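# Support the block over the blue disc, sticks kept off table

## Task

Get the block to rest above the blue disc painted on the table, with the block's centre over the disc. When finished, neither the block nor any of the three sticks may be in contact with the table, and every post must still be standing close to its original spot. You may use any number of the arms. The arrangement has to hold up by itself, because anything the robot is still supporting does not count. Finally, open the grippers and move the arms away. For reference, the arm feet sit on the tabletop in the scene frame at: arm1 x=+0.62 y=+0.00 z=+0.72 facing +180 degrees; arm2 x=-0.31 y=+0.54 z=+0.72 facing -60 degrees; arm3 x=-0.31 y=-0.54 z=+0.72 facing +60 degrees. Headings are counter-clockwise from +x.

## Robot and tools

Setup: three identical i2rt Big YAM arms, named arm1, arm2 and arm3. Each has six revolute joints, a two-finger gripper and a wrist camera (arm1_cam_wrist, arm2_cam_wrist, arm3_cam_wrist). There are two fixed room cameras, cam_high and cam_low. All images are 672x504 pixels. With joints 1 and 6 at zero and the hand level and pointing forward, the wrist camera rides on top of the hand and looks toward the fingertips. The hand can reach roughly 1.0 m from the joint1 axis.

Frame: one shared scene frame, with its origin on the floor and +z up. The arm feet are on the tabletop at about z=0.72 (positions are given in the task). "hand" is the point midway between the fingertips. Its z axis runs along the fingers, and the fingers open and close along its y axis.

execute_actions(actions, cameras): "actions" is a list that holds either one action object or nothing. An empty list only reports state and images. The action object may contain the keys "arm1", "arm2" and "arm3", each mapping to {"joints": {...}}. Inside "joints", every entry is an absolute target, not an offset, for that arm's joint. Units and ranges:
- joint1_rad -2.879 to 2.879, tolerance ±0.045. Rotates the whole arm about its foot. Positive is counter-clockwise seen from above. At 0 the arm extends along its facing direction.
- joint2_rad 0 to 3.141, ±0.14. Shoulder. At 0 the upper arm lies roughly flat pointing backward. Increasing it raises the upper arm and then tips it forward.
- joint3_rad 0 to 3.019, ±0.09. Elbow. At 0 it is fully folded, and larger values open it.
- joint4_rad -1.692 to 1.57, ±0.055. Hand pitch. Positive tilts the fingers up.
- joint5_rad -1.57 to 1.57, ±0.03. Hand yaw. Positive swings it toward the arm's right.
- joint6_rad -2.094 to 2.094, ±0.035. Hand roll. Positive is clockwise when viewed from behind the hand.
- gripper_m 0 to 0.093 metres, ±0.003. This is the fingertip gap. The grip force limit is about 50 to 62 N per pad.
Every arm named in an action starts moving at once, and the arms may finish at different times. One action runs for at most 15 s. A joint or arm you leave out keeps pushing toward its earlier target. If any key is unknown or any value is out of range, the whole call is rejected and nothing moves. Because joints travel at different speeds, the hand can swing wide between postures. "cameras" is a list drawn from arm1_cam_wrist, arm2_cam_wrist, arm3_cam_wrist, cam_high, cam_low, all. If you omit it, pass null or pass ["all"], you get every camera. [] returns no images. A name the tool does not know causes the call to be rejected.

wait(seconds): seconds from 0 to 10. No new command is sent. It returns the same kind of report as an empty action.

zoom_image(camera, region): region is [x0, y0, x1, y1] in pixels of that camera's most recent full image, measured from the top-left corner, at most 504 by 504.

read_manual(section): returns only the URDF licence texts, with section "licences". It never moves anything.

finished_scene(scene): give the current scene's number. This is final, and the result tells you whether the goal was met. Sending a reply with no tool call also ends things.

Reading results: joint_positions gives the current joint values. A "pictures" line lists the order of the attached images. joint_status describes how each commanded joint ended:
- off_target: it stopped short and may still be pushing.
- contact_stop / time_out: the joint now holds wherever it stopped. After time_out it may instead keep a target near its current position and keep pushing; on_its_own will list it.
- not_followed: a safety check against self-collision and arm-to-arm collision blocked the targets. This comes with a "joint command not followed" line and often a "cause:" line. The arm may retry those targets with each later action until it gets new valid targets.
- limit_stop_at_motor_heat: the arm was stopped for overheating. Resend the target.
on_its_own lists joints this call did not command. Its "held at" value is the held target, not the actual position. Joint torques appear in arm-joint order, as offset, scaled and noisy drive outputs. MOTOR HOT warns from 85 °C. At 100 °C an OVER-TEMPERATURE FAULT releases that whole arm, gripper included, so it drops. If a result reports a stop, the remaining calls in that reply are skipped.

Cautions: an arm does not stop when it meets resistance and can press very hard. To relieve a joint that is stuck pushing, command its reported position. Very small changes to a target may produce no movement. Joints carrying a load sag slowly. Holding loads heats the motors, and so does time spent thinking. Arms pressing hard against each other end the run. The collision check ignores fingers, gripper housings and wrist cameras, and it can react too late. No report line says when arms are in contact. Do not knock anything out of the work area, drop or slam objects, or push hard. Occasionally a loose object may get a brief disturbance. Camera calibrations may be off by up to about 2.3 degrees and 9 mm. Wrist-camera poses follow the reported joints, so they carry extra error. Fewer robot motion seconds is better.

Each tool is called after "Request:" as name([rows], argument=value, ...), one row to a line, values as JSON.

## Session

I'll start by looking at the scene.

Request:
execute_actions(actions=[])

Scene clock: 0.00 s.
Joint torques (N m, as the arm reports them, + toward a larger angle): no reading
arm1.joint_positions: joint1_rad=+0.456 joint2_rad=+0.533 joint3_rad=+1.440 joint4_rad=-1.348 joint5_rad=-0.016 joint6_rad=+0.172 gripper_m=+0.095
arm1.joint_status: not commanded
arm1.hand: x=+0.4495 y=-0.0737 z=+1.3065 quat_wxyz=(+0.166, +0.837, +0.106, -0.510) (m; scene frame)
arm2.joint_positions: joint1_rad=+0.344 joint2_rad=+0.640 joint3_rad=+1.397 joint4_rad=-1.490 joint5_rad=+0.090 joint6_rad=+0.148 gripper_m=+0.095
arm2.joint_status: not commanded
arm2.hand: x=-0.1461 y=+0.3923 z=+1.2973 quat_wxyz=(-0.380, -0.380, -0.830, +0.151) (m; scene frame)
arm3.joint_positions: joint1_rad=-0.190 joint2_rad=+0.644 joint3_rad=+1.328 joint4_rad=-1.175 joint5_rad=+0.242 joint6_rad=+0.036 gripper_m=+0.095
arm3.joint_status: not commanded
arm3.hand: x=-0.0883 y=-0.3671 z=+1.2772 quat_wxyz=(-0.500, +0.269, -0.814, -0.119) (m; scene frame)
pictures: arm1_cam_wrist, arm2_cam_wrist, arm3_cam_wrist, cam_high, cam_low
Images, in order (width x height): arm1_cam_wrist 672x504, arm2_cam_wrist 672x504, arm3_cam_wrist 672x504, cam_high 672x504, cam_low 672x504.

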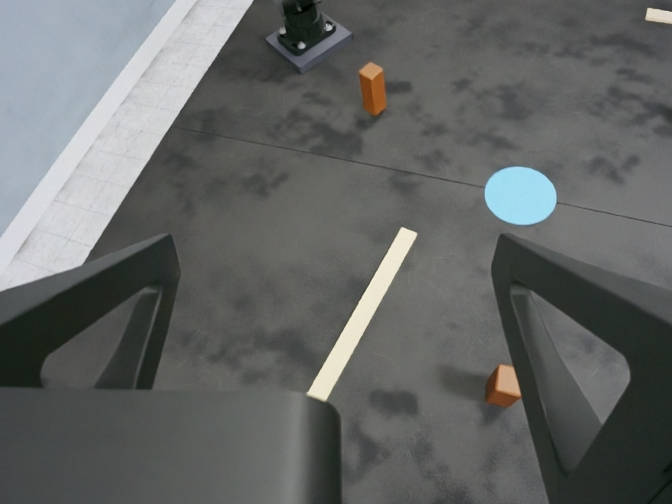

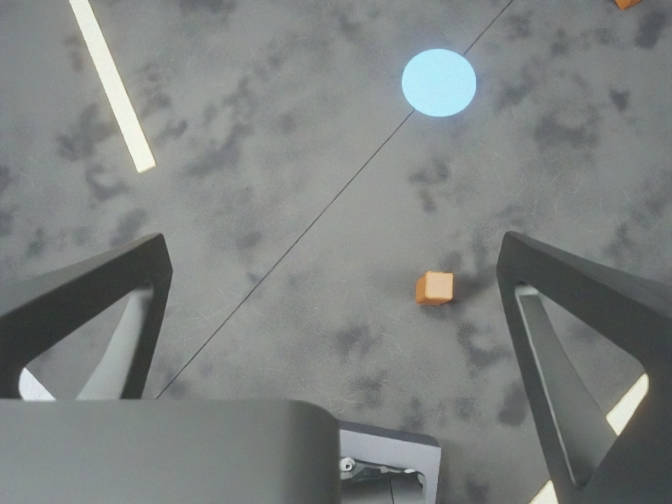

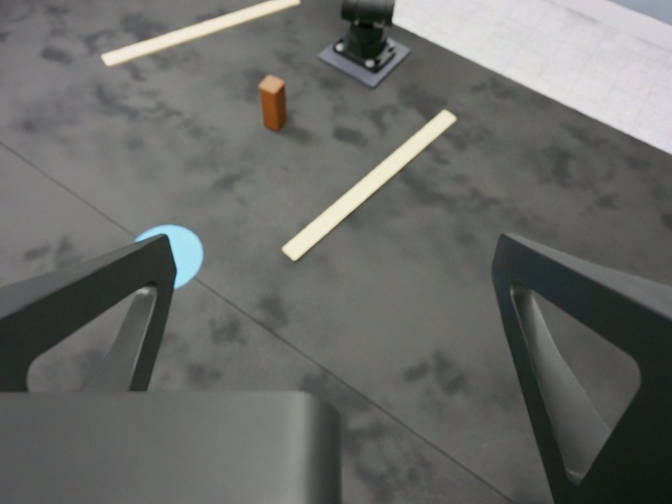

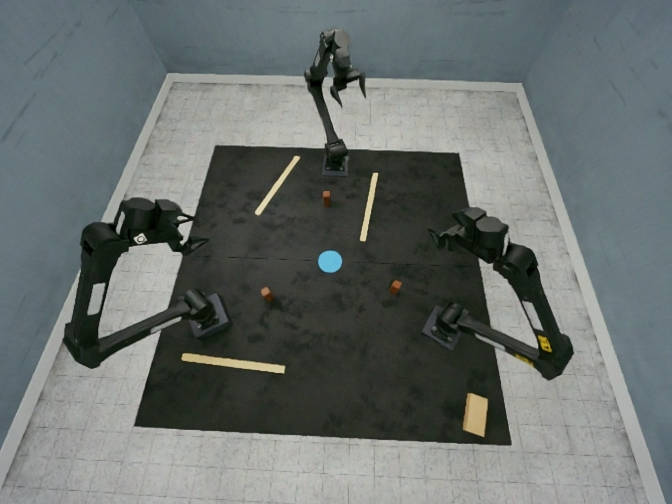

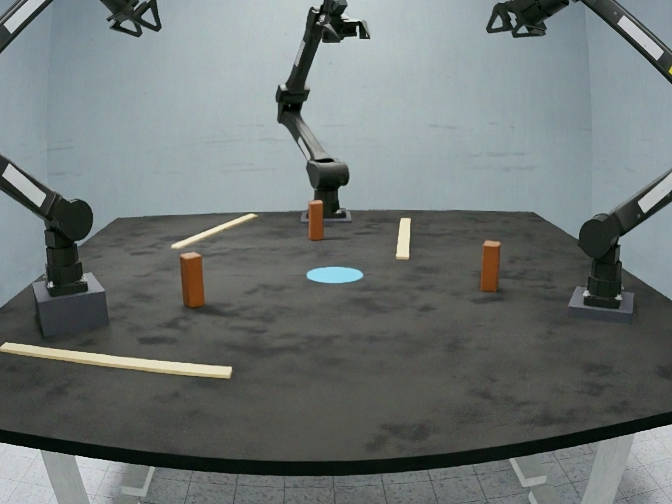

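Request:
zoom_image(camera="cam_high", region=[170, 130, 510, 450])

Request:
zoom_image(camera="cam_low", region=[0, 180, 336, 400])

Request:
zoom_image(camera="cam_low", region=[280, 180, 672, 400])

Region (170, 130, 510, 450) of cam_high's 672x504 image, scaled by 1.482, with more detail than that image has; it fills the top 474 rows of this view, and the rest is white.

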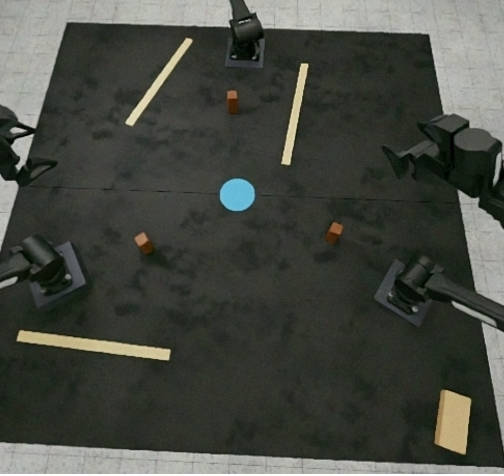

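Region (0, 180, 336, 400) of cam_low's 672x504 image, scaled by 1.500, with more detail than that image has; it fills the top 330 rows of this view, and the rest is white.

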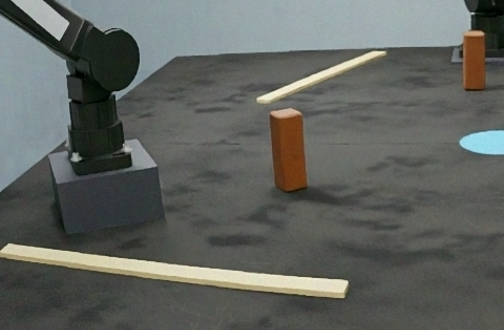

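Region (280, 180, 672, 400) of cam_low's 672x504 image, scaled by 1.286, with more detail than that image has; it fills the top 283 rows of this view, and the rest is white.

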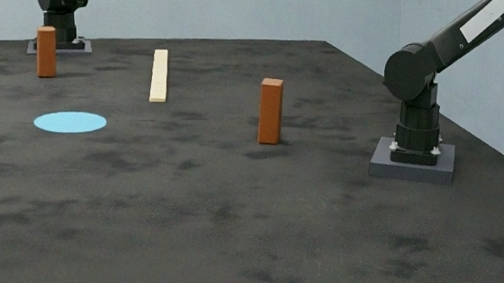

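Request:
zoom_image(camera="cam_high", region=[240, 140, 400, 280])

Request:
zoom_image(camera="cam_high", region=[170, 270, 330, 400])

Request:
zoom_image(camera="cam_high", region=[370, 270, 530, 450])

Region (240, 140, 400, 280) of cam_high's 672x504 image, scaled by 3.150, with more detail than that image has; it fills the top 441 rows of this view, and the rest is white.

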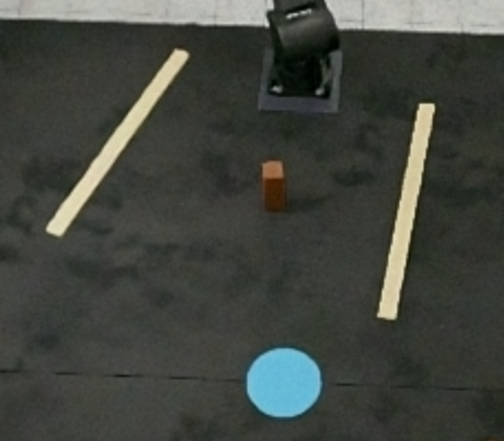

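Region (170, 270, 330, 400) of cam_high's 672x504 image, scaled by 3.150, with more detail than that image has; it fills the top 410 rows of this view, and the rest is white.

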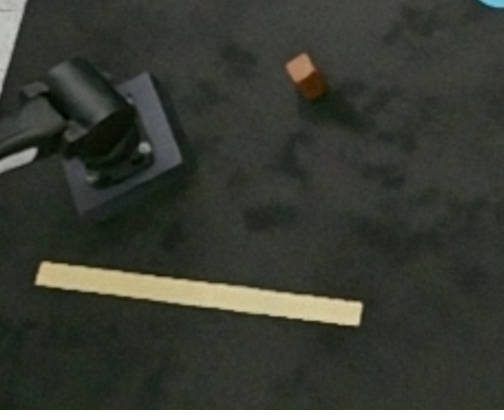

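Region (370, 270, 530, 450) of cam_high's 672x504 image, scaled by 2.800, with more detail than that image has.

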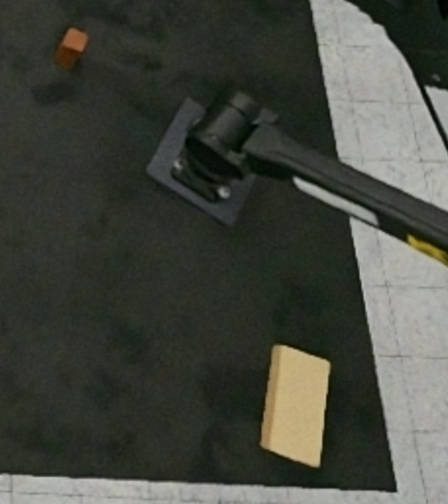

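Request:
zoom_image(camera="cam_low", region=[150, 240, 250, 390])

Request:
zoom_image(camera="cam_low", region=[290, 190, 510, 300])

Region (150, 240, 250, 390) of cam_low's 672x504 image, scaled by 3.360, with more detail than that image has.

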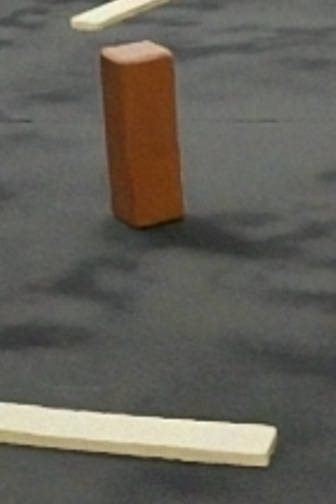

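Region (290, 190, 510, 300) of cam_low's 672x504 image, scaled by 2.291, with more detail than that image has.

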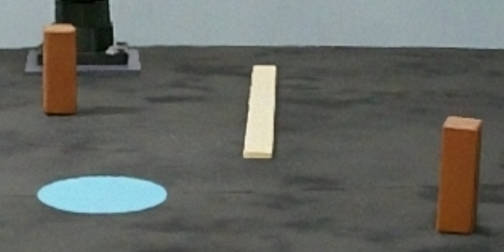

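Request:
execute_actions([
  {"arm1": {"joints": {"joint1_rad": -1.247, "joint2_rad": 1.194, "joint3_rad": 0.845, "joint4_rad": -1.221, "joint5_rad": 0, "joint6_rad": -0.869, "gripper_m": 0.08}}, "arm2": {"joints": {"joint1_rad": -1.777, "joint2_rad": 0.954, "joint3_rad": 0.519, "joint4_rad": -1.136, "joint5_rad": 0, "joint6_rad": -1.175, "gripper_m": 0.08}}, "arm3": {"joints": {"joint1_rad": -0.475, "joint2_rad": 2.121, "joint3_rad": 1.993, "joint4_rad": -1.442, "joint5_rad": 0, "joint6_rad": 0.71, "gripper_m": 0.08}}},
])

Scene clock: 21.40 s.
Joint torques (N m, as the arm reports them, + toward a larger angle): arm1=[-0.33 -7.53  9.7   0.28 -0.05 -0.13] | arm2=[ 1.59 -3.77  8.57  0.38 -0.14 -0.15] | arm3=[ -0.8  -22.13   9.27  -0.12  -0.03   0.16]
arm1.joint_positions: joint1_rad=-1.240 joint2_rad=+1.202 joint3_rad=+0.849 joint4_rad=-1.220 joint5_rad=-0.001 joint6_rad=-0.859 gripper_m=+0.080
arm1.joint_status: all done
arm1.hand: x=+0.5315 y=+0.2947 z=+0.8567 quat_wxyz=(+0.005, +0.978, -0.208, +0.001) (m; scene frame)
arm2.joint_positions: joint1_rad=-1.772 joint2_rad=+0.960 joint3_rad=+0.518 joint4_rad=-1.146 joint5_rad=+0.001 joint6_rad=-1.166 gripper_m=+0.080
arm2.joint_status: all done
arm2.hand: x=-0.4990 y=+0.4691 z=+0.8602 quat_wxyz=(-0.004, -0.726, -0.687, -0.003) (m; scene frame)
arm3.joint_positions: joint1_rad=-0.471 joint2_rad=+2.156 joint3_rad=+1.968 joint4_rad=-1.435 joint5_rad=+0.003 joint6_rad=+0.696 gripper_m=+0.080
arm3.joint_status: all done
arm3.hand: x=+0.2489 y=-0.2027 z=+0.8232 quat_wxyz=(+0.028, -0.077, -0.996, +0.018) (m; scene frame)
pictures: arm1_cam_wrist, arm2_cam_wrist, arm3_cam_wrist, cam_high, cam_low
camera_calibration (this result's frames):
arm1_cam_wrist: T_world_to_cam=[[0.41487, 0.909829, -0.00972416, -0.485043], [0.736119, -0.329341, 0.591324, -0.792657], [0.534801, -0.252481, -0.806375, 0.603674], [0, 0, 0, 1]] pos_world=[0.461874, 0.332668, 0.950788]
arm2_cam_wrist: T_world_to_cam=[[-0.998273, 0.0582503, -0.00762813, -0.517461], [0.0430857, 0.814208, 0.578973, -0.851969], [0.0399362, 0.577644, -0.815311, 0.573175], [0, 0, 0, 1]] pos_world=[-0.50275, 0.392731, 0.956636]
arm3_cam_wrist: T_world_to_cam=[[-0.169442, -0.984398, 0.0474316, -0.191829], [-0.770647, 0.162342, 0.616237, -0.279802], [-0.614323, 0.0678636, -0.786131, 0.938802], [0, 0, 0, 1]] pos_world=[0.328595, -0.207123, 0.919545]
Images, in order (width x height): arm1_cam_wrist 672x504, arm2_cam_wrist 672x504, arm3_cam_wrist 672x504, cam_high 672x504, cam_low 672x504.

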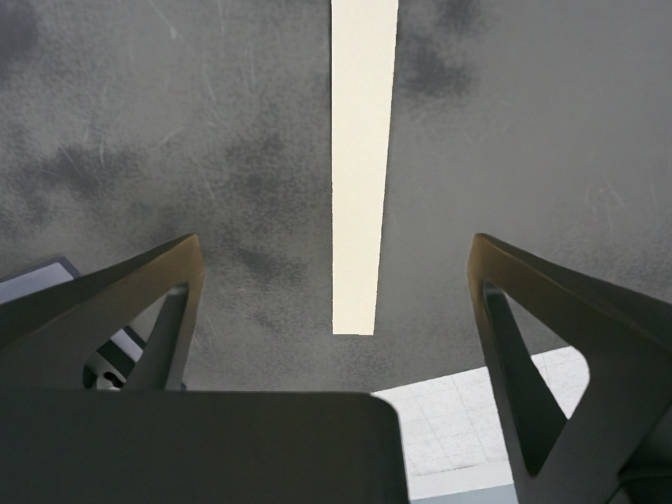

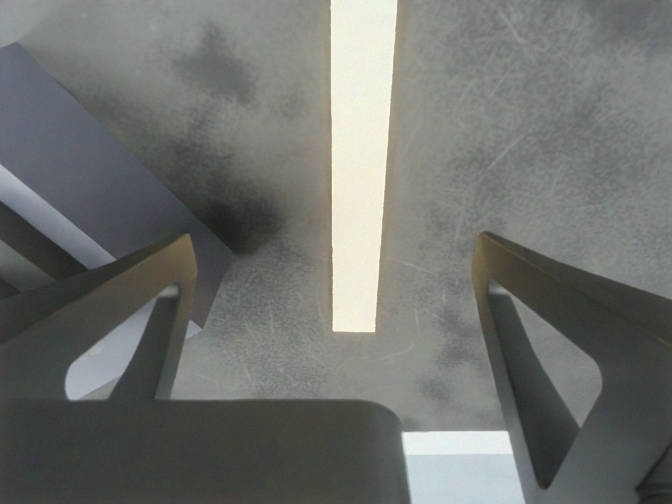

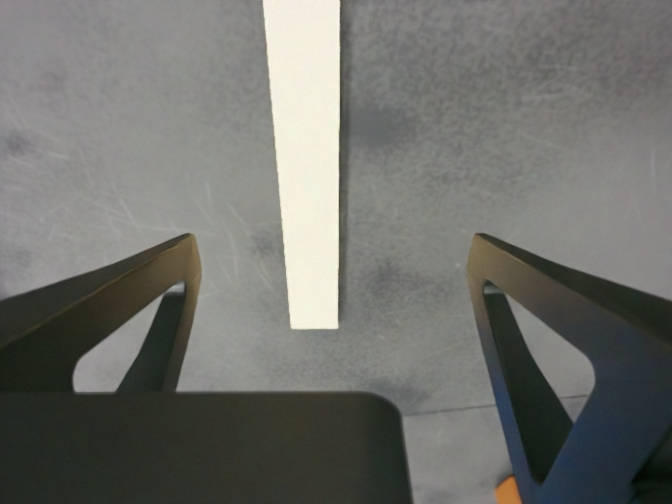

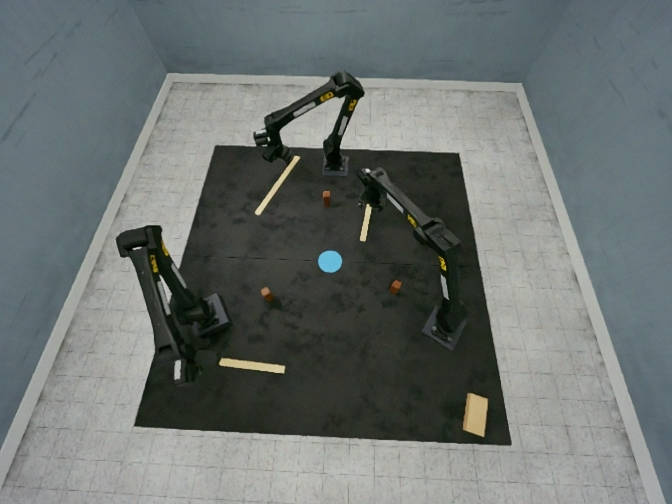

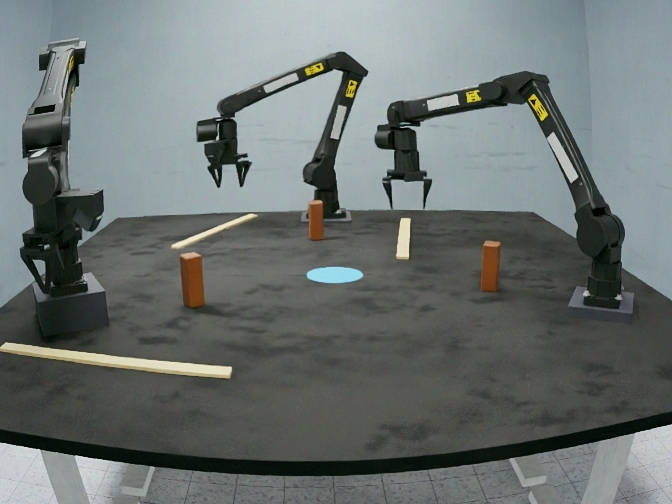

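Request:
execute_actions([
  {"arm1": {"joints": {"joint1_rad": -1.307, "joint2_rad": 1.337, "joint3_rad": 0.696, "joint4_rad": -0.92, "joint6_rad": -0.929}}, "arm2": {"joints": {"joint1_rad": -1.802, "joint2_rad": 1.24, "joint3_rad": 0.383, "joint4_rad": -0.70, "joint6_rad": -1.20}}, "arm3": {"joints": {"joint1_rad": -0.485, "joint2_rad": 2.171, "joint3_rad": 1.90, "joint4_rad": -1.245}}},
], cameras=["arm1_cam_wrist", "arm2_cam_wrist", "arm3_cam_wrist", "cam_low"])

Scene clock: 26.53 s.
Joint torques (N m, as the arm reports them, + toward a larger angle): arm1=[-0.45 -8.15  8.6   0.85 -0.05 -0.12] | arm2=[ 1.25 -5.05  7.    0.52 -0.15 -0.17] | arm3=[ -0.9  -18.75   7.63   0.88  -0.04   0.12]
arm1.joint_positions: joint1_rad=-1.300 joint2_rad=+1.343 joint3_rad=+0.695 joint4_rad=-0.934 joint5_rad=-0.001 joint6_rad=-0.919 gripper_m=+0.080
arm1.joint_status: all done
arm1.hand: x=+0.5496 y=+0.2962 z=+0.7644 quat_wxyz=(+0.010, +0.978, -0.207, +0.003) (m; scene frame)
arm2.joint_positions: joint1_rad=-1.795 joint2_rad=+1.238 joint3_rad=+0.374 joint4_rad=-0.713 joint5_rad=+0.001 joint6_rad=-1.191 gripper_m=+0.080
arm2.joint_status: all done
arm2.hand: x=-0.5082 y=+0.4703 z=+0.7640 quat_wxyz=(-0.002, -0.726, -0.688, +0.002) (m; scene frame)
arm3.joint_positions: joint1_rad=-0.477 joint2_rad=+2.162 joint3_rad=+1.897 joint4_rad=-1.256 joint5_rad=+0.003 joint6_rad=+0.696 gripper_m=+0.080
arm3.joint_status: all done
arm3.hand: x=+0.2675 y=-0.1957 z=+0.7928 quat_wxyz=(-0.013, -0.080, -0.997, -0.011) (m; scene frame)
pictures: arm1_cam_wrist, arm2_cam_wrist, arm3_cam_wrist, cam_low
camera_calibration (this result's frames):
arm1_cam_wrist: T_world_to_cam=[[0.413842, 0.910168, -0.0181461, -0.487887], [0.735088, -0.322344, 0.59644, -0.756317], [0.537011, -0.260171, -0.802453, 0.518029], [0, 0, 0, 1]] pos_world=[0.47968, 0.335041, 0.857938]
arm2_cam_wrist: T_world_to_cam=[[-0.998406, 0.0564009, 0.00210988, -0.534066], [0.04734, 0.816485, 0.575423, -0.793009], [0.0307317, 0.574606, -0.817853, 0.493062], [0, 0, 0, 1]] pos_world=[-0.510826, 0.394285, 0.860695]
arm3_cam_wrist: T_world_to_cam=[[-0.177286, -0.983974, -0.0190846, -0.125465], [-0.820882, 0.137149, 0.554386, -0.190254], [-0.542884, 0.113951, -0.832041, 0.952169], [0, 0, 0, 1]] pos_world=[0.338498, -0.205863, 0.895323]
Images, in order (width x height): arm1_cam_wrist 672x504, arm2_cam_wrist 672x504, arm3_cam_wrist 672x504, cam_low 672x504.

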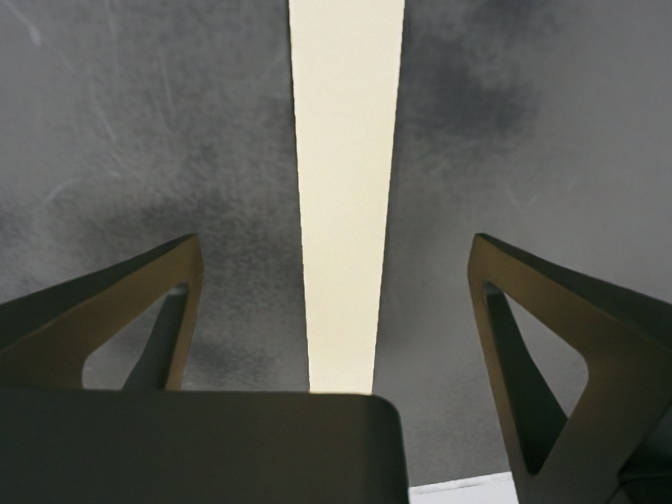

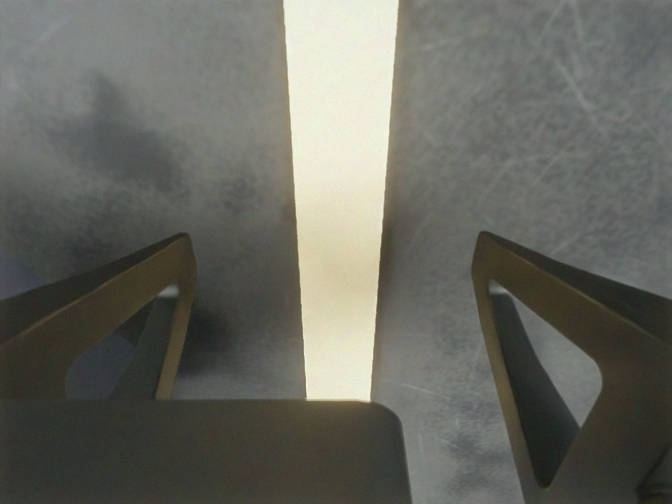

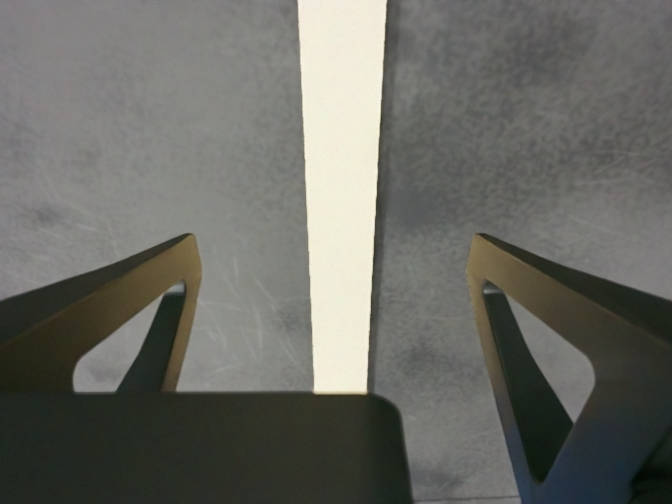

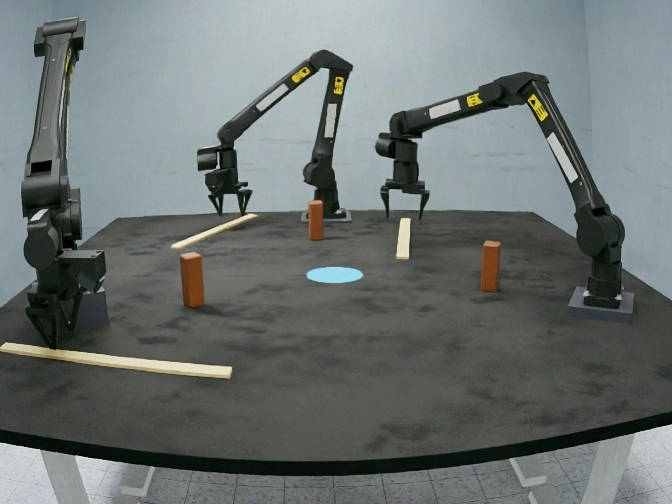

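Request:
execute_actions([
  {"arm1": {"joints": {"joint2_rad": 1.422, "joint3_rad": 0.647, "joint4_rad": -0.77}}, "arm2": {"joints": {"joint2_rad": 1.409, "joint3_rad": 0.35, "joint4_rad": -0.50}}, "arm3": {"joints": {"joint1_rad": -0.49, "joint2_rad": 2.243, "joint3_rad": 1.872, "joint4_rad": -1.175}}},
], cameras=["arm1_cam_wrist", "arm2_cam_wrist", "arm3_cam_wrist", "cam_low"])

Scene clock: 29.30 s.
Joint torques (N m, as the arm reports them, + toward a larger angle): arm1=[-0.49 -6.58  6.92  0.98 -0.13 -0.12] | arm2=[ 0.83 -4.31  4.51  0.82 -0.21 -0.15] | arm3=[ -1.27 -19.96   7.39   0.75  -0.04   0.15]
arm1.joint_positions: joint1_rad=-1.300 joint2_rad=+1.401 joint3_rad=+0.657 joint4_rad=-0.785 joint5_rad=+0.001 joint6_rad=-0.920 gripper_m=+0.080
arm1.joint_status: all done
arm1.hand: x=+0.5472 y=+0.3078 z=+0.7369 quat_wxyz=(-0.015, +0.978, -0.207, -0.008) (m; scene frame)
arm2.joint_positions: joint1_rad=-1.795 joint2_rad=+1.385 joint3_rad=+0.355 joint4_rad=-0.521 joint5_rad=+0.003 joint6_rad=-1.191 gripper_m=+0.080
arm2.joint_status: all done
arm2.hand: x=-0.5191 y=+0.4668 z=+0.7318 quat_wxyz=(+0.004, -0.726, -0.688, +0.014) (m; scene frame)
arm3.joint_positions: joint1_rad=-0.482 joint2_rad=+2.240 joint3_rad=+1.867 joint4_rad=-1.185 joint5_rad=+0.003 joint6_rad=+0.696 gripper_m=+0.080
arm3.joint_status: all done
arm3.hand: x=+0.2670 y=-0.1992 z=+0.7313 quat_wxyz=(+0.002, -0.083, -0.997, +0.000) (m; scene frame)
pictures: arm1_cam_wrist, arm2_cam_wrist, arm3_cam_wrist, cam_low
camera_calibration (this result's frames):
arm1_cam_wrist: T_world_to_cam=[[0.413306, 0.910229, 0.0257244, -0.529998], [0.741294, -0.352736, 0.571017, -0.709695], [0.52883, -0.216936, -0.820535, 0.504776], [0, 0, 0, 1]] pos_world=[0.478203, 0.341588, 0.833068]
arm2_cam_wrist: T_world_to_cam=[[-0.998041, 0.0563148, 0.027238, -0.562835], [0.061803, 0.820288, 0.568602, -0.760351], [0.0096777, 0.569172, -0.822161, 0.463891], [0, 0, 0, 1]] pos_world=[-0.51923, 0.391368, 0.829061]
arm3_cam_wrist: T_world_to_cam=[[-0.181792, -0.983322, 0.00545739, -0.146776], [-0.802032, 0.151483, 0.577752, -0.175403], [-0.568943, 0.100654, -0.816194, 0.893783], [0, 0, 0, 1]] pos_world=[0.34115, -0.20772, 0.831641]
Images, in order (width x height): arm1_cam_wrist 672x504, arm2_cam_wrist 672x504, arm3_cam_wrist 672x504, cam_low 672x504.

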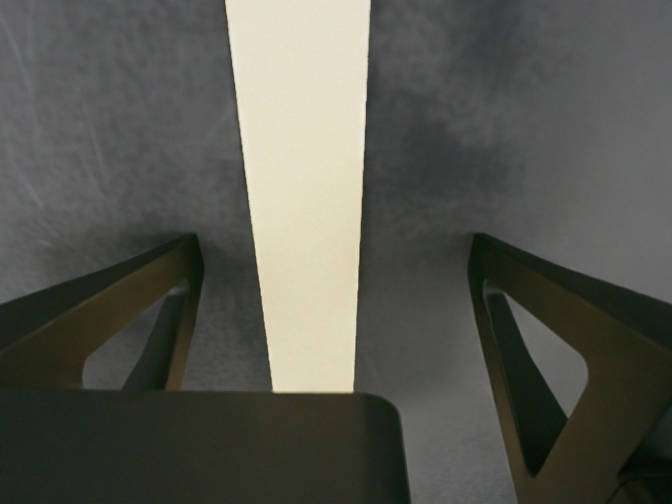

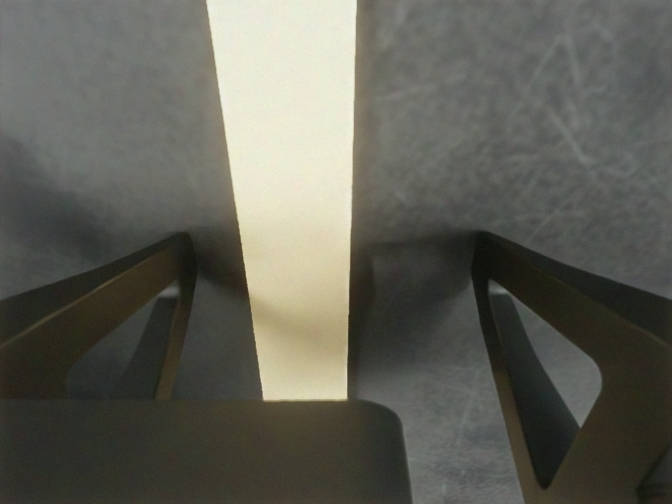

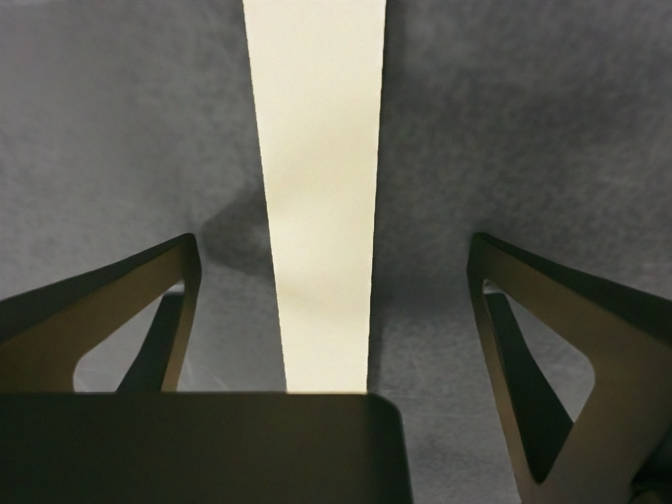

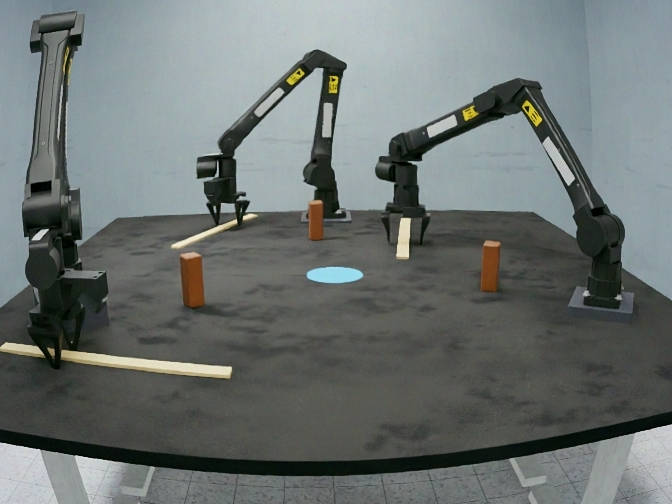

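Request:
execute_actions([
  {"arm1": {"joints": {"joint2_rad": 1.405, "joint3_rad": 0.65, "joint4_rad": -0.826}}, "arm2": {"joints": {"joint2_rad": 1.385, "joint3_rad": 0.34, "joint4_rad": -0.55}}, "arm3": {"joints": {"joint2_rad": 2.256}}},
], cameras=["arm1_cam_wrist", "arm2_cam_wrist", "arm3_cam_wrist"])

Scene clock: 31.03 s.
Joint torques (N m, as the arm reports them, + toward a larger angle): arm1=[-0.47 -7.59  7.17 -0.35 -0.14 -0.11] | arm2=[ 1.09 -6.    3.74 -0.67 -0.23 -0.13] | arm3=[ -1.   -18.91   7.41   0.65  -0.01   0.15]
arm1.joint_positions: joint1_rad=-1.300 joint2_rad=+1.401 joint3_rad=+0.657 joint4_rad=-0.808 joint5_rad=+0.001 joint6_rad=-0.920 gripper_m=+0.080
arm1.joint_status: all done
arm1.hand: x=+0.5484 y=+0.3024 z=+0.7370 quat_wxyz=(-0.005, +0.978, -0.206, -0.003) (m; scene frame)
arm2.joint_positions: joint1_rad=-1.795 joint2_rad=+1.383 joint3_rad=+0.355 joint4_rad=-0.532 joint5_rad=+0.003 joint6_rad=-1.192 gripper_m=+0.080
arm2.joint_status: all done
arm2.hand: x=-0.5167 y=+0.4676 z=+0.7321 quat_wxyz=(+0.002, -0.725, -0.688, +0.010) (m; scene frame)
arm3.joint_positions: joint1_rad=-0.482 joint2_rad=+2.240 joint3_rad=+1.867 joint4_rad=-1.185 joint5_rad=+0.003 joint6_rad=+0.696 gripper_m=+0.080
arm3.joint_status: all done
arm3.hand: x=+0.2670 y=-0.1992 z=+0.7313 quat_wxyz=(+0.002, -0.083, -0.997, +0.000) (m; scene frame)
pictures: arm1_cam_wrist, arm2_cam_wrist, arm3_cam_wrist
camera_calibration (this result's frames):
arm1_cam_wrist: T_world_to_cam=[[0.412828, 0.910772, 0.0082583, -0.512662], [0.738474, -0.34001, 0.58228, -0.723206], [0.533132, -0.234283, -0.812946, 0.500304], [0, 0, 0, 1]] pos_world=[0.478982, 0.338234, 0.832062]
arm2_cam_wrist: T_world_to_cam=[[-0.998314, 0.0550418, 0.0184059, -0.553646], [0.055673, 0.8186, 0.571659, -0.765937], [0.0163981, 0.57172, -0.820285, 0.464583], [0, 0, 0, 1]] pos_world=[-0.517689, 0.391858, 0.829136]
arm3_cam_wrist: T_world_to_cam=[[-0.181792, -0.983322, 0.00545739, -0.146776], [-0.802032, 0.151483, 0.577752, -0.175403], [-0.568943, 0.100654, -0.816194, 0.893783], [0, 0, 0, 1]] pos_world=[0.34115, -0.20772, 0.831641]
Images, in order (width x height): arm1_cam_wrist 672x504, arm2_cam_wrist 672x504, arm3_cam_wrist 672x504.

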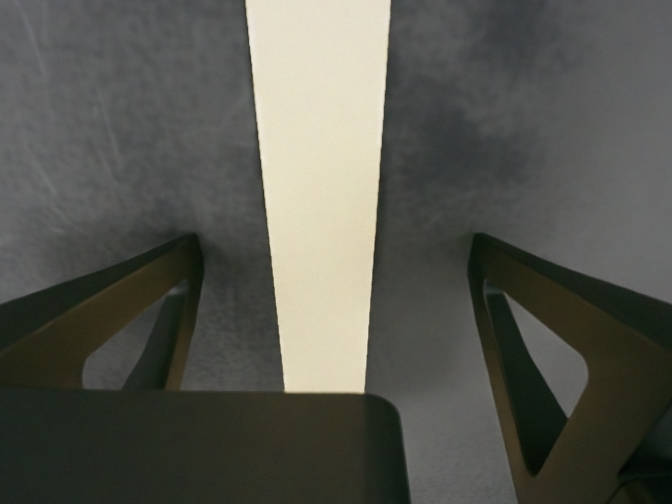

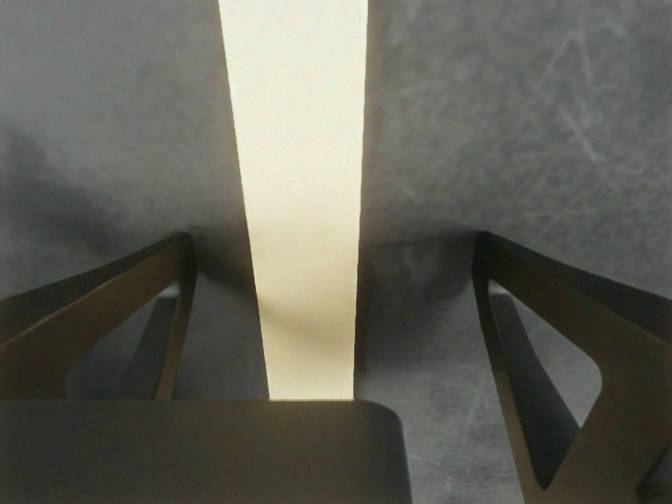

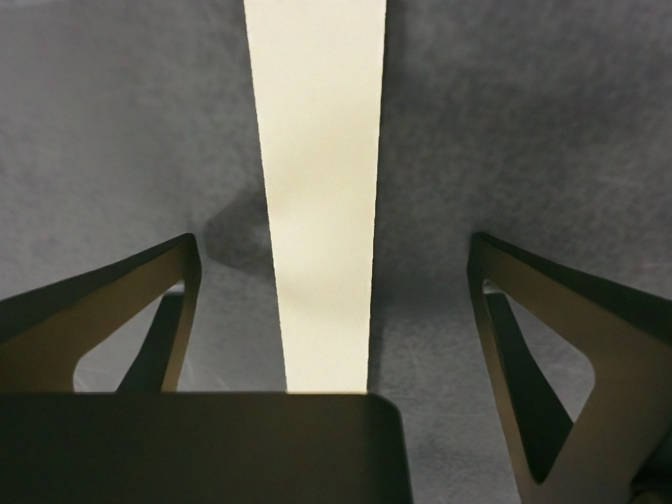

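Request:
execute_actions([
  {"arm1": {"joints": {"gripper_m": 0.01}}, "arm2": {"joints": {"gripper_m": 0.01}}, "arm3": {"joints": {"gripper_m": 0.01}}},
], cameras=["arm1_cam_wrist", "arm2_cam_wrist", "arm3_cam_wrist"])

Scene clock: 31.97 s.
Joint torques (N m, as the arm reports them, + toward a larger angle): arm1=[-0.32 -7.59  7.15 -0.16 -0.12 -0.11] | arm2=[ 1.29 -5.84  4.   -0.6  -0.21 -0.17] | arm3=[ -1.09 -18.91   7.33   0.66  -0.01   0.09]
arm1.joint_positions: joint1_rad=-1.300 joint2_rad=+1.401 joint3_rad=+0.657 joint4_rad=-0.812 joint5_rad=+0.001 joint6_rad=-0.921 gripper_m=+0.028
arm1.joint_status: gripper_m off_target (ended at +0.028, target +0.010)
arm1.hand: x=+0.5486 y=+0.3013 z=+0.7370 quat_wxyz=(-0.003, +0.978, -0.206, -0.002) (m; scene frame)
arm2.joint_positions: joint1_rad=-1.795 joint2_rad=+1.381 joint3_rad=+0.352 joint4_rad=-0.537 joint5_rad=+0.002 joint6_rad=-1.193 gripper_m=+0.028
arm2.joint_status: gripper_m off_target (ended at +0.028, target +0.010)
arm2.hand: x=-0.5147 y=+0.4681 z=+0.7319 quat_wxyz=(+0.001, -0.725, -0.689, +0.007) (m; scene frame)
arm3.joint_positions: joint1_rad=-0.482 joint2_rad=+2.240 joint3_rad=+1.867 joint4_rad=-1.184 joint5_rad=+0.002 joint6_rad=+0.698 gripper_m=+0.027
arm3.joint_status: gripper_m off_target (ended at +0.027, target +0.010)
arm3.hand: x=+0.2672 y=-0.1992 z=+0.7313 quat_wxyz=(+0.002, -0.084, -0.996, -0.001) (m; scene frame)
pictures: arm1_cam_wrist, arm2_cam_wrist, arm3_cam_wrist
camera_calibration (this result's frames):
arm1_cam_wrist: T_world_to_cam=[[0.412464, 0.910963, 0.00441026, -0.508755], [0.738201, -0.33707, 0.584331, -0.725971], [0.53379, -0.23776, -0.811504, 0.499554], [0, 0, 0, 1]] pos_world=[0.479099, 0.337527, 0.831841]
arm2_cam_wrist: T_world_to_cam=[[-0.998442, 0.0542177, 0.0131731, -0.54745], [0.05198, 0.818071, 0.572764, -0.76887], [0.0202774, 0.572556, -0.819615, 0.46519], [0, 0, 0, 1]] pos_world=[-0.516064, 0.392324, 0.828869]
arm3_cam_wrist: T_world_to_cam=[[-0.18405, -0.982907, 0.00439511, -0.145284], [-0.801839, 0.152728, 0.577692, -0.17498], [-0.568489, 0.1028, -0.816243, 0.894253], [0, 0, 0, 1]] pos_world=[0.341328, -0.208006, 0.831651]
Images, in order (width x height): arm1_cam_wrist 672x504, arm2_cam_wrist 672x504, arm3_cam_wrist 672x504.

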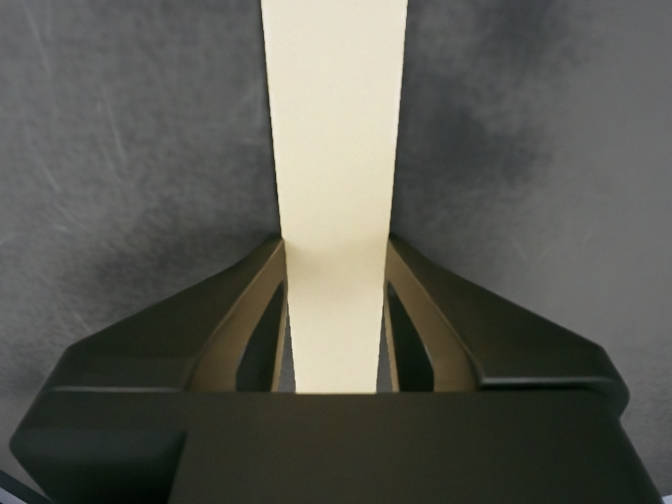

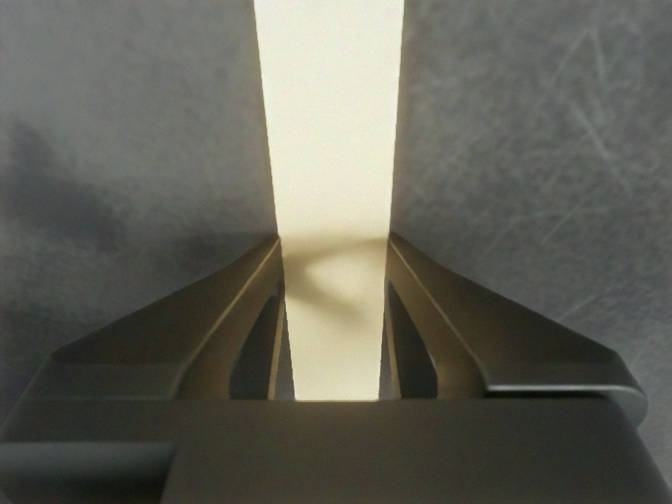

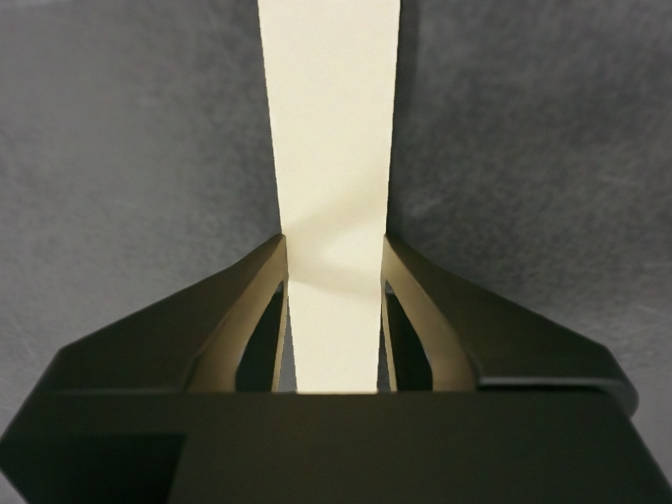

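Request:
execute_actions([
  {"arm1": {"joints": {"joint2_rad": 1.29, "joint3_rad": 1.135, "joint4_rad": -1.41}}, "arm2": {"joints": {"joint2_rad": 1.065, "joint3_rad": 0.84, "joint4_rad": -1.35}}, "arm3": {"joints": {"joint2_rad": 1.92, "joint3_rad": 1.945, "joint4_rad": -1.57}}},
], cameras=["cam_high", "cam_low"])

Scene clock: 36.93 s.
Joint torques (N m, as the arm reports them, + toward a larger angle): arm1=[-0.32 -8.35 14.58 -0.23 -0.13 -0.1 ] | arm2=[ 1.25 -5.26 11.99 -0.59 -0.2  -0.11] | arm3=[ -1.13 -15.92   9.39   0.07   0.01   0.12]
arm1.joint_positions: joint1_rad=-1.300 joint2_rad=+1.284 joint3_rad=+1.095 joint4_rad=-1.397 joint5_rad=+0.001 joint6_rad=-0.922 gripper_m=+0.028
arm1.joint_status: all done
arm1.hand: x=+0.5389 y=+0.3436 z=+0.9211 quat_wxyz=(+0.011, +0.979, -0.206, +0.004) (m; scene frame)
arm2.joint_positions: joint1_rad=-1.795 joint2_rad=+1.057 joint3_rad=+0.808 joint4_rad=-1.338 joint5_rad=+0.002 joint6_rad=-1.193 gripper_m=+0.028
arm2.joint_status: all done
arm2.hand: x=-0.5563 y=+0.4554 z=+0.9439 quat_wxyz=(-0.004, -0.725, -0.689, -0.003) (m; scene frame)
arm3.joint_positions: joint1_rad=-0.482 joint2_rad=+1.911 joint3_rad=+1.920 joint4_rad=-1.564 joint5_rad=+0.001 joint6_rad=+0.698 gripper_m=+0.027
arm3.joint_status: all done
arm3.hand: x=+0.2097 y=-0.2343 z=+0.9551 quat_wxyz=(+0.001, -0.084, -0.996, -0.002) (m; scene frame)
pictures: cam_high, cam_low
Images, in order (width x height): cam_high 672x504, cam_low 672x504.

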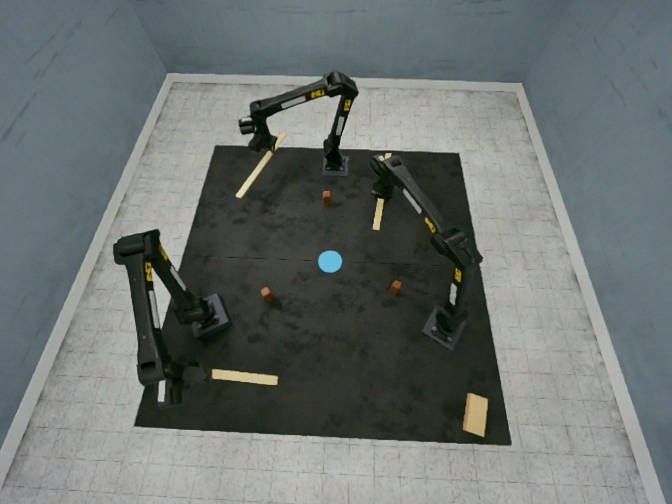

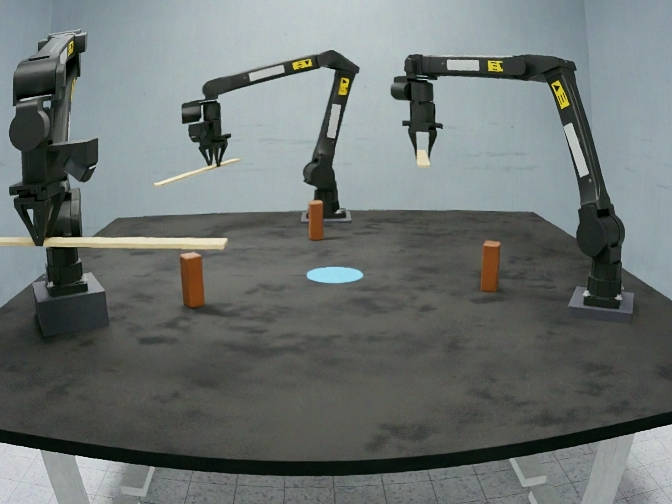

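Request:
execute_actions([
  {"arm1": {"joints": {"joint1_rad": -0.8, "joint2_rad": 1.40, "joint3_rad": 1.26, "joint4_rad": -1.40, "joint6_rad": -0.5}}, "arm2": {"joints": {"joint1_rad": -1.25, "joint6_rad": -0.68}}, "arm3": {"joints": {"joint1_rad": -0.07, "joint2_rad": 1.255, "joint3_rad": 1.255, "joint4_rad": -1.56, "joint6_rad": -0.125}}},
], cameras=["cam_high", "cam_low", "arm3_cam_wrist"])

Scene clock: 40.60 s.
Joint torques (N m, as the arm reports them, + toward a larger angle): arm1=[  0.12 -10.29  14.8    0.22  -0.1    0.08] | arm2=[ 2.1  -5.3  11.92 -0.51 -0.13  0.03] | arm3=[ 0.07 -6.46  7.82  0.28  0.08 -0.18]
arm1.joint_positions: joint1_rad=-0.798 joint2_rad=+1.396 joint3_rad=+1.219 joint4_rad=-1.397 joint5_rad=+0.001 joint6_rad=-0.510 gripper_m=+0.028
arm1.joint_status: all done
arm1.hand: x=+0.3532 y=+0.2971 z=+0.9282 quat_wxyz=(+0.005, +0.987, -0.162, +0.002) (m; scene frame)
arm2.joint_positions: joint1_rad=-1.253 joint2_rad=+1.057 joint3_rad=+0.808 joint4_rad=-1.338 joint5_rad=+0.001 joint6_rad=-0.689 gripper_m=+0.028
arm2.joint_status: all done
arm2.hand: x=-0.4779 y=+0.3396 z=+0.9444 quat_wxyz=(+0.001, -0.712, -0.702, -0.003) (m; scene frame)
arm3.joint_positions: joint1_rad=-0.073 joint2_rad=+1.247 joint3_rad=+1.251 joint4_rad=-1.559 joint5_rad=-0.001 joint6_rad=-0.110 gripper_m=+0.027
arm3.joint_status: all done
arm3.hand: x=-0.0980 y=-0.2525 z=+1.0042 quat_wxyz=(+0.001, +0.501, -0.865, -0.007) (m; scene frame)
pictures: arm3_cam_wrist, cam_high, cam_low
camera_calibration (this result's frames):
arm3_cam_wrist: T_world_to_cam=[[0.858365, -0.512998, -0.00650736, -0.0342451], [-0.418434, -0.707364, 0.569692, -0.788892], [-0.296854, -0.486281, -0.821833, 0.798342], [0, 0, 0, 1]] pos_world=[-0.0637136, -0.187383, 1.10531]
Images, in order (width x height): arm3_cam_wrist 672x504, cam_high 672x504, cam_low 672x504.

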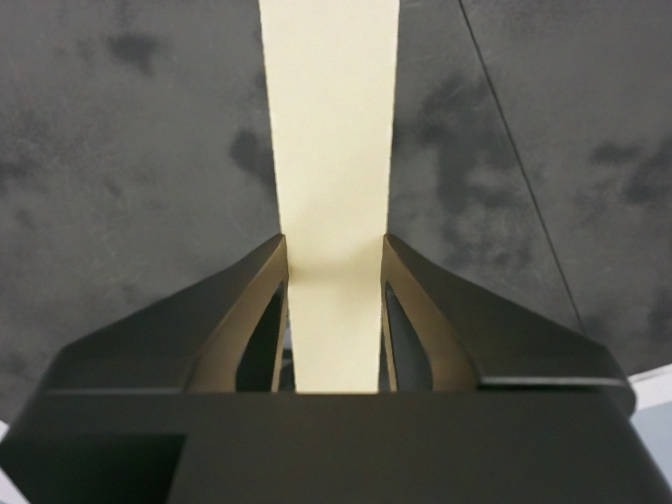

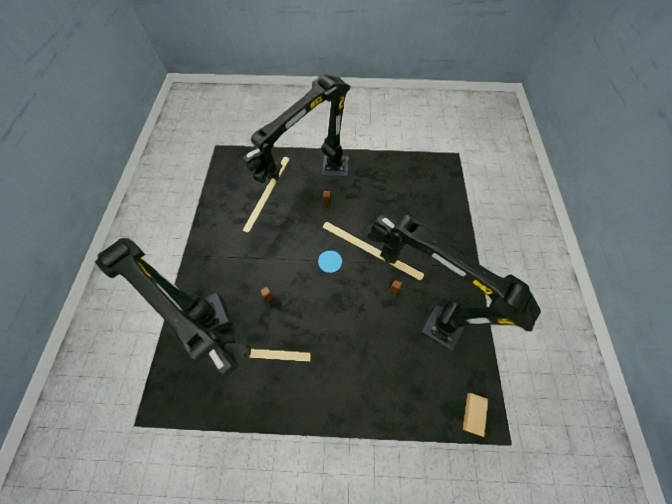

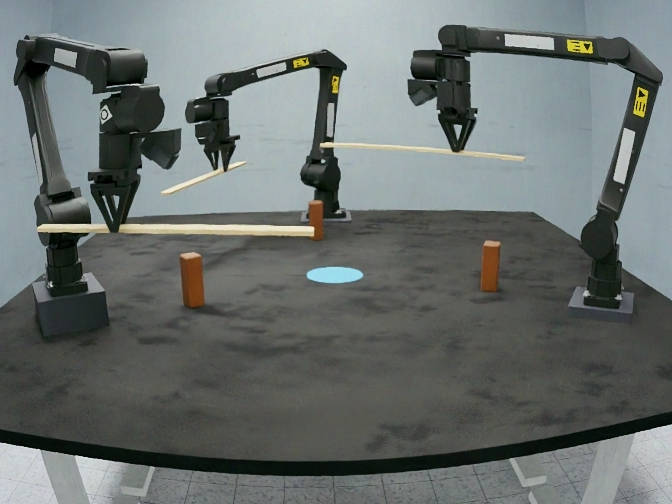

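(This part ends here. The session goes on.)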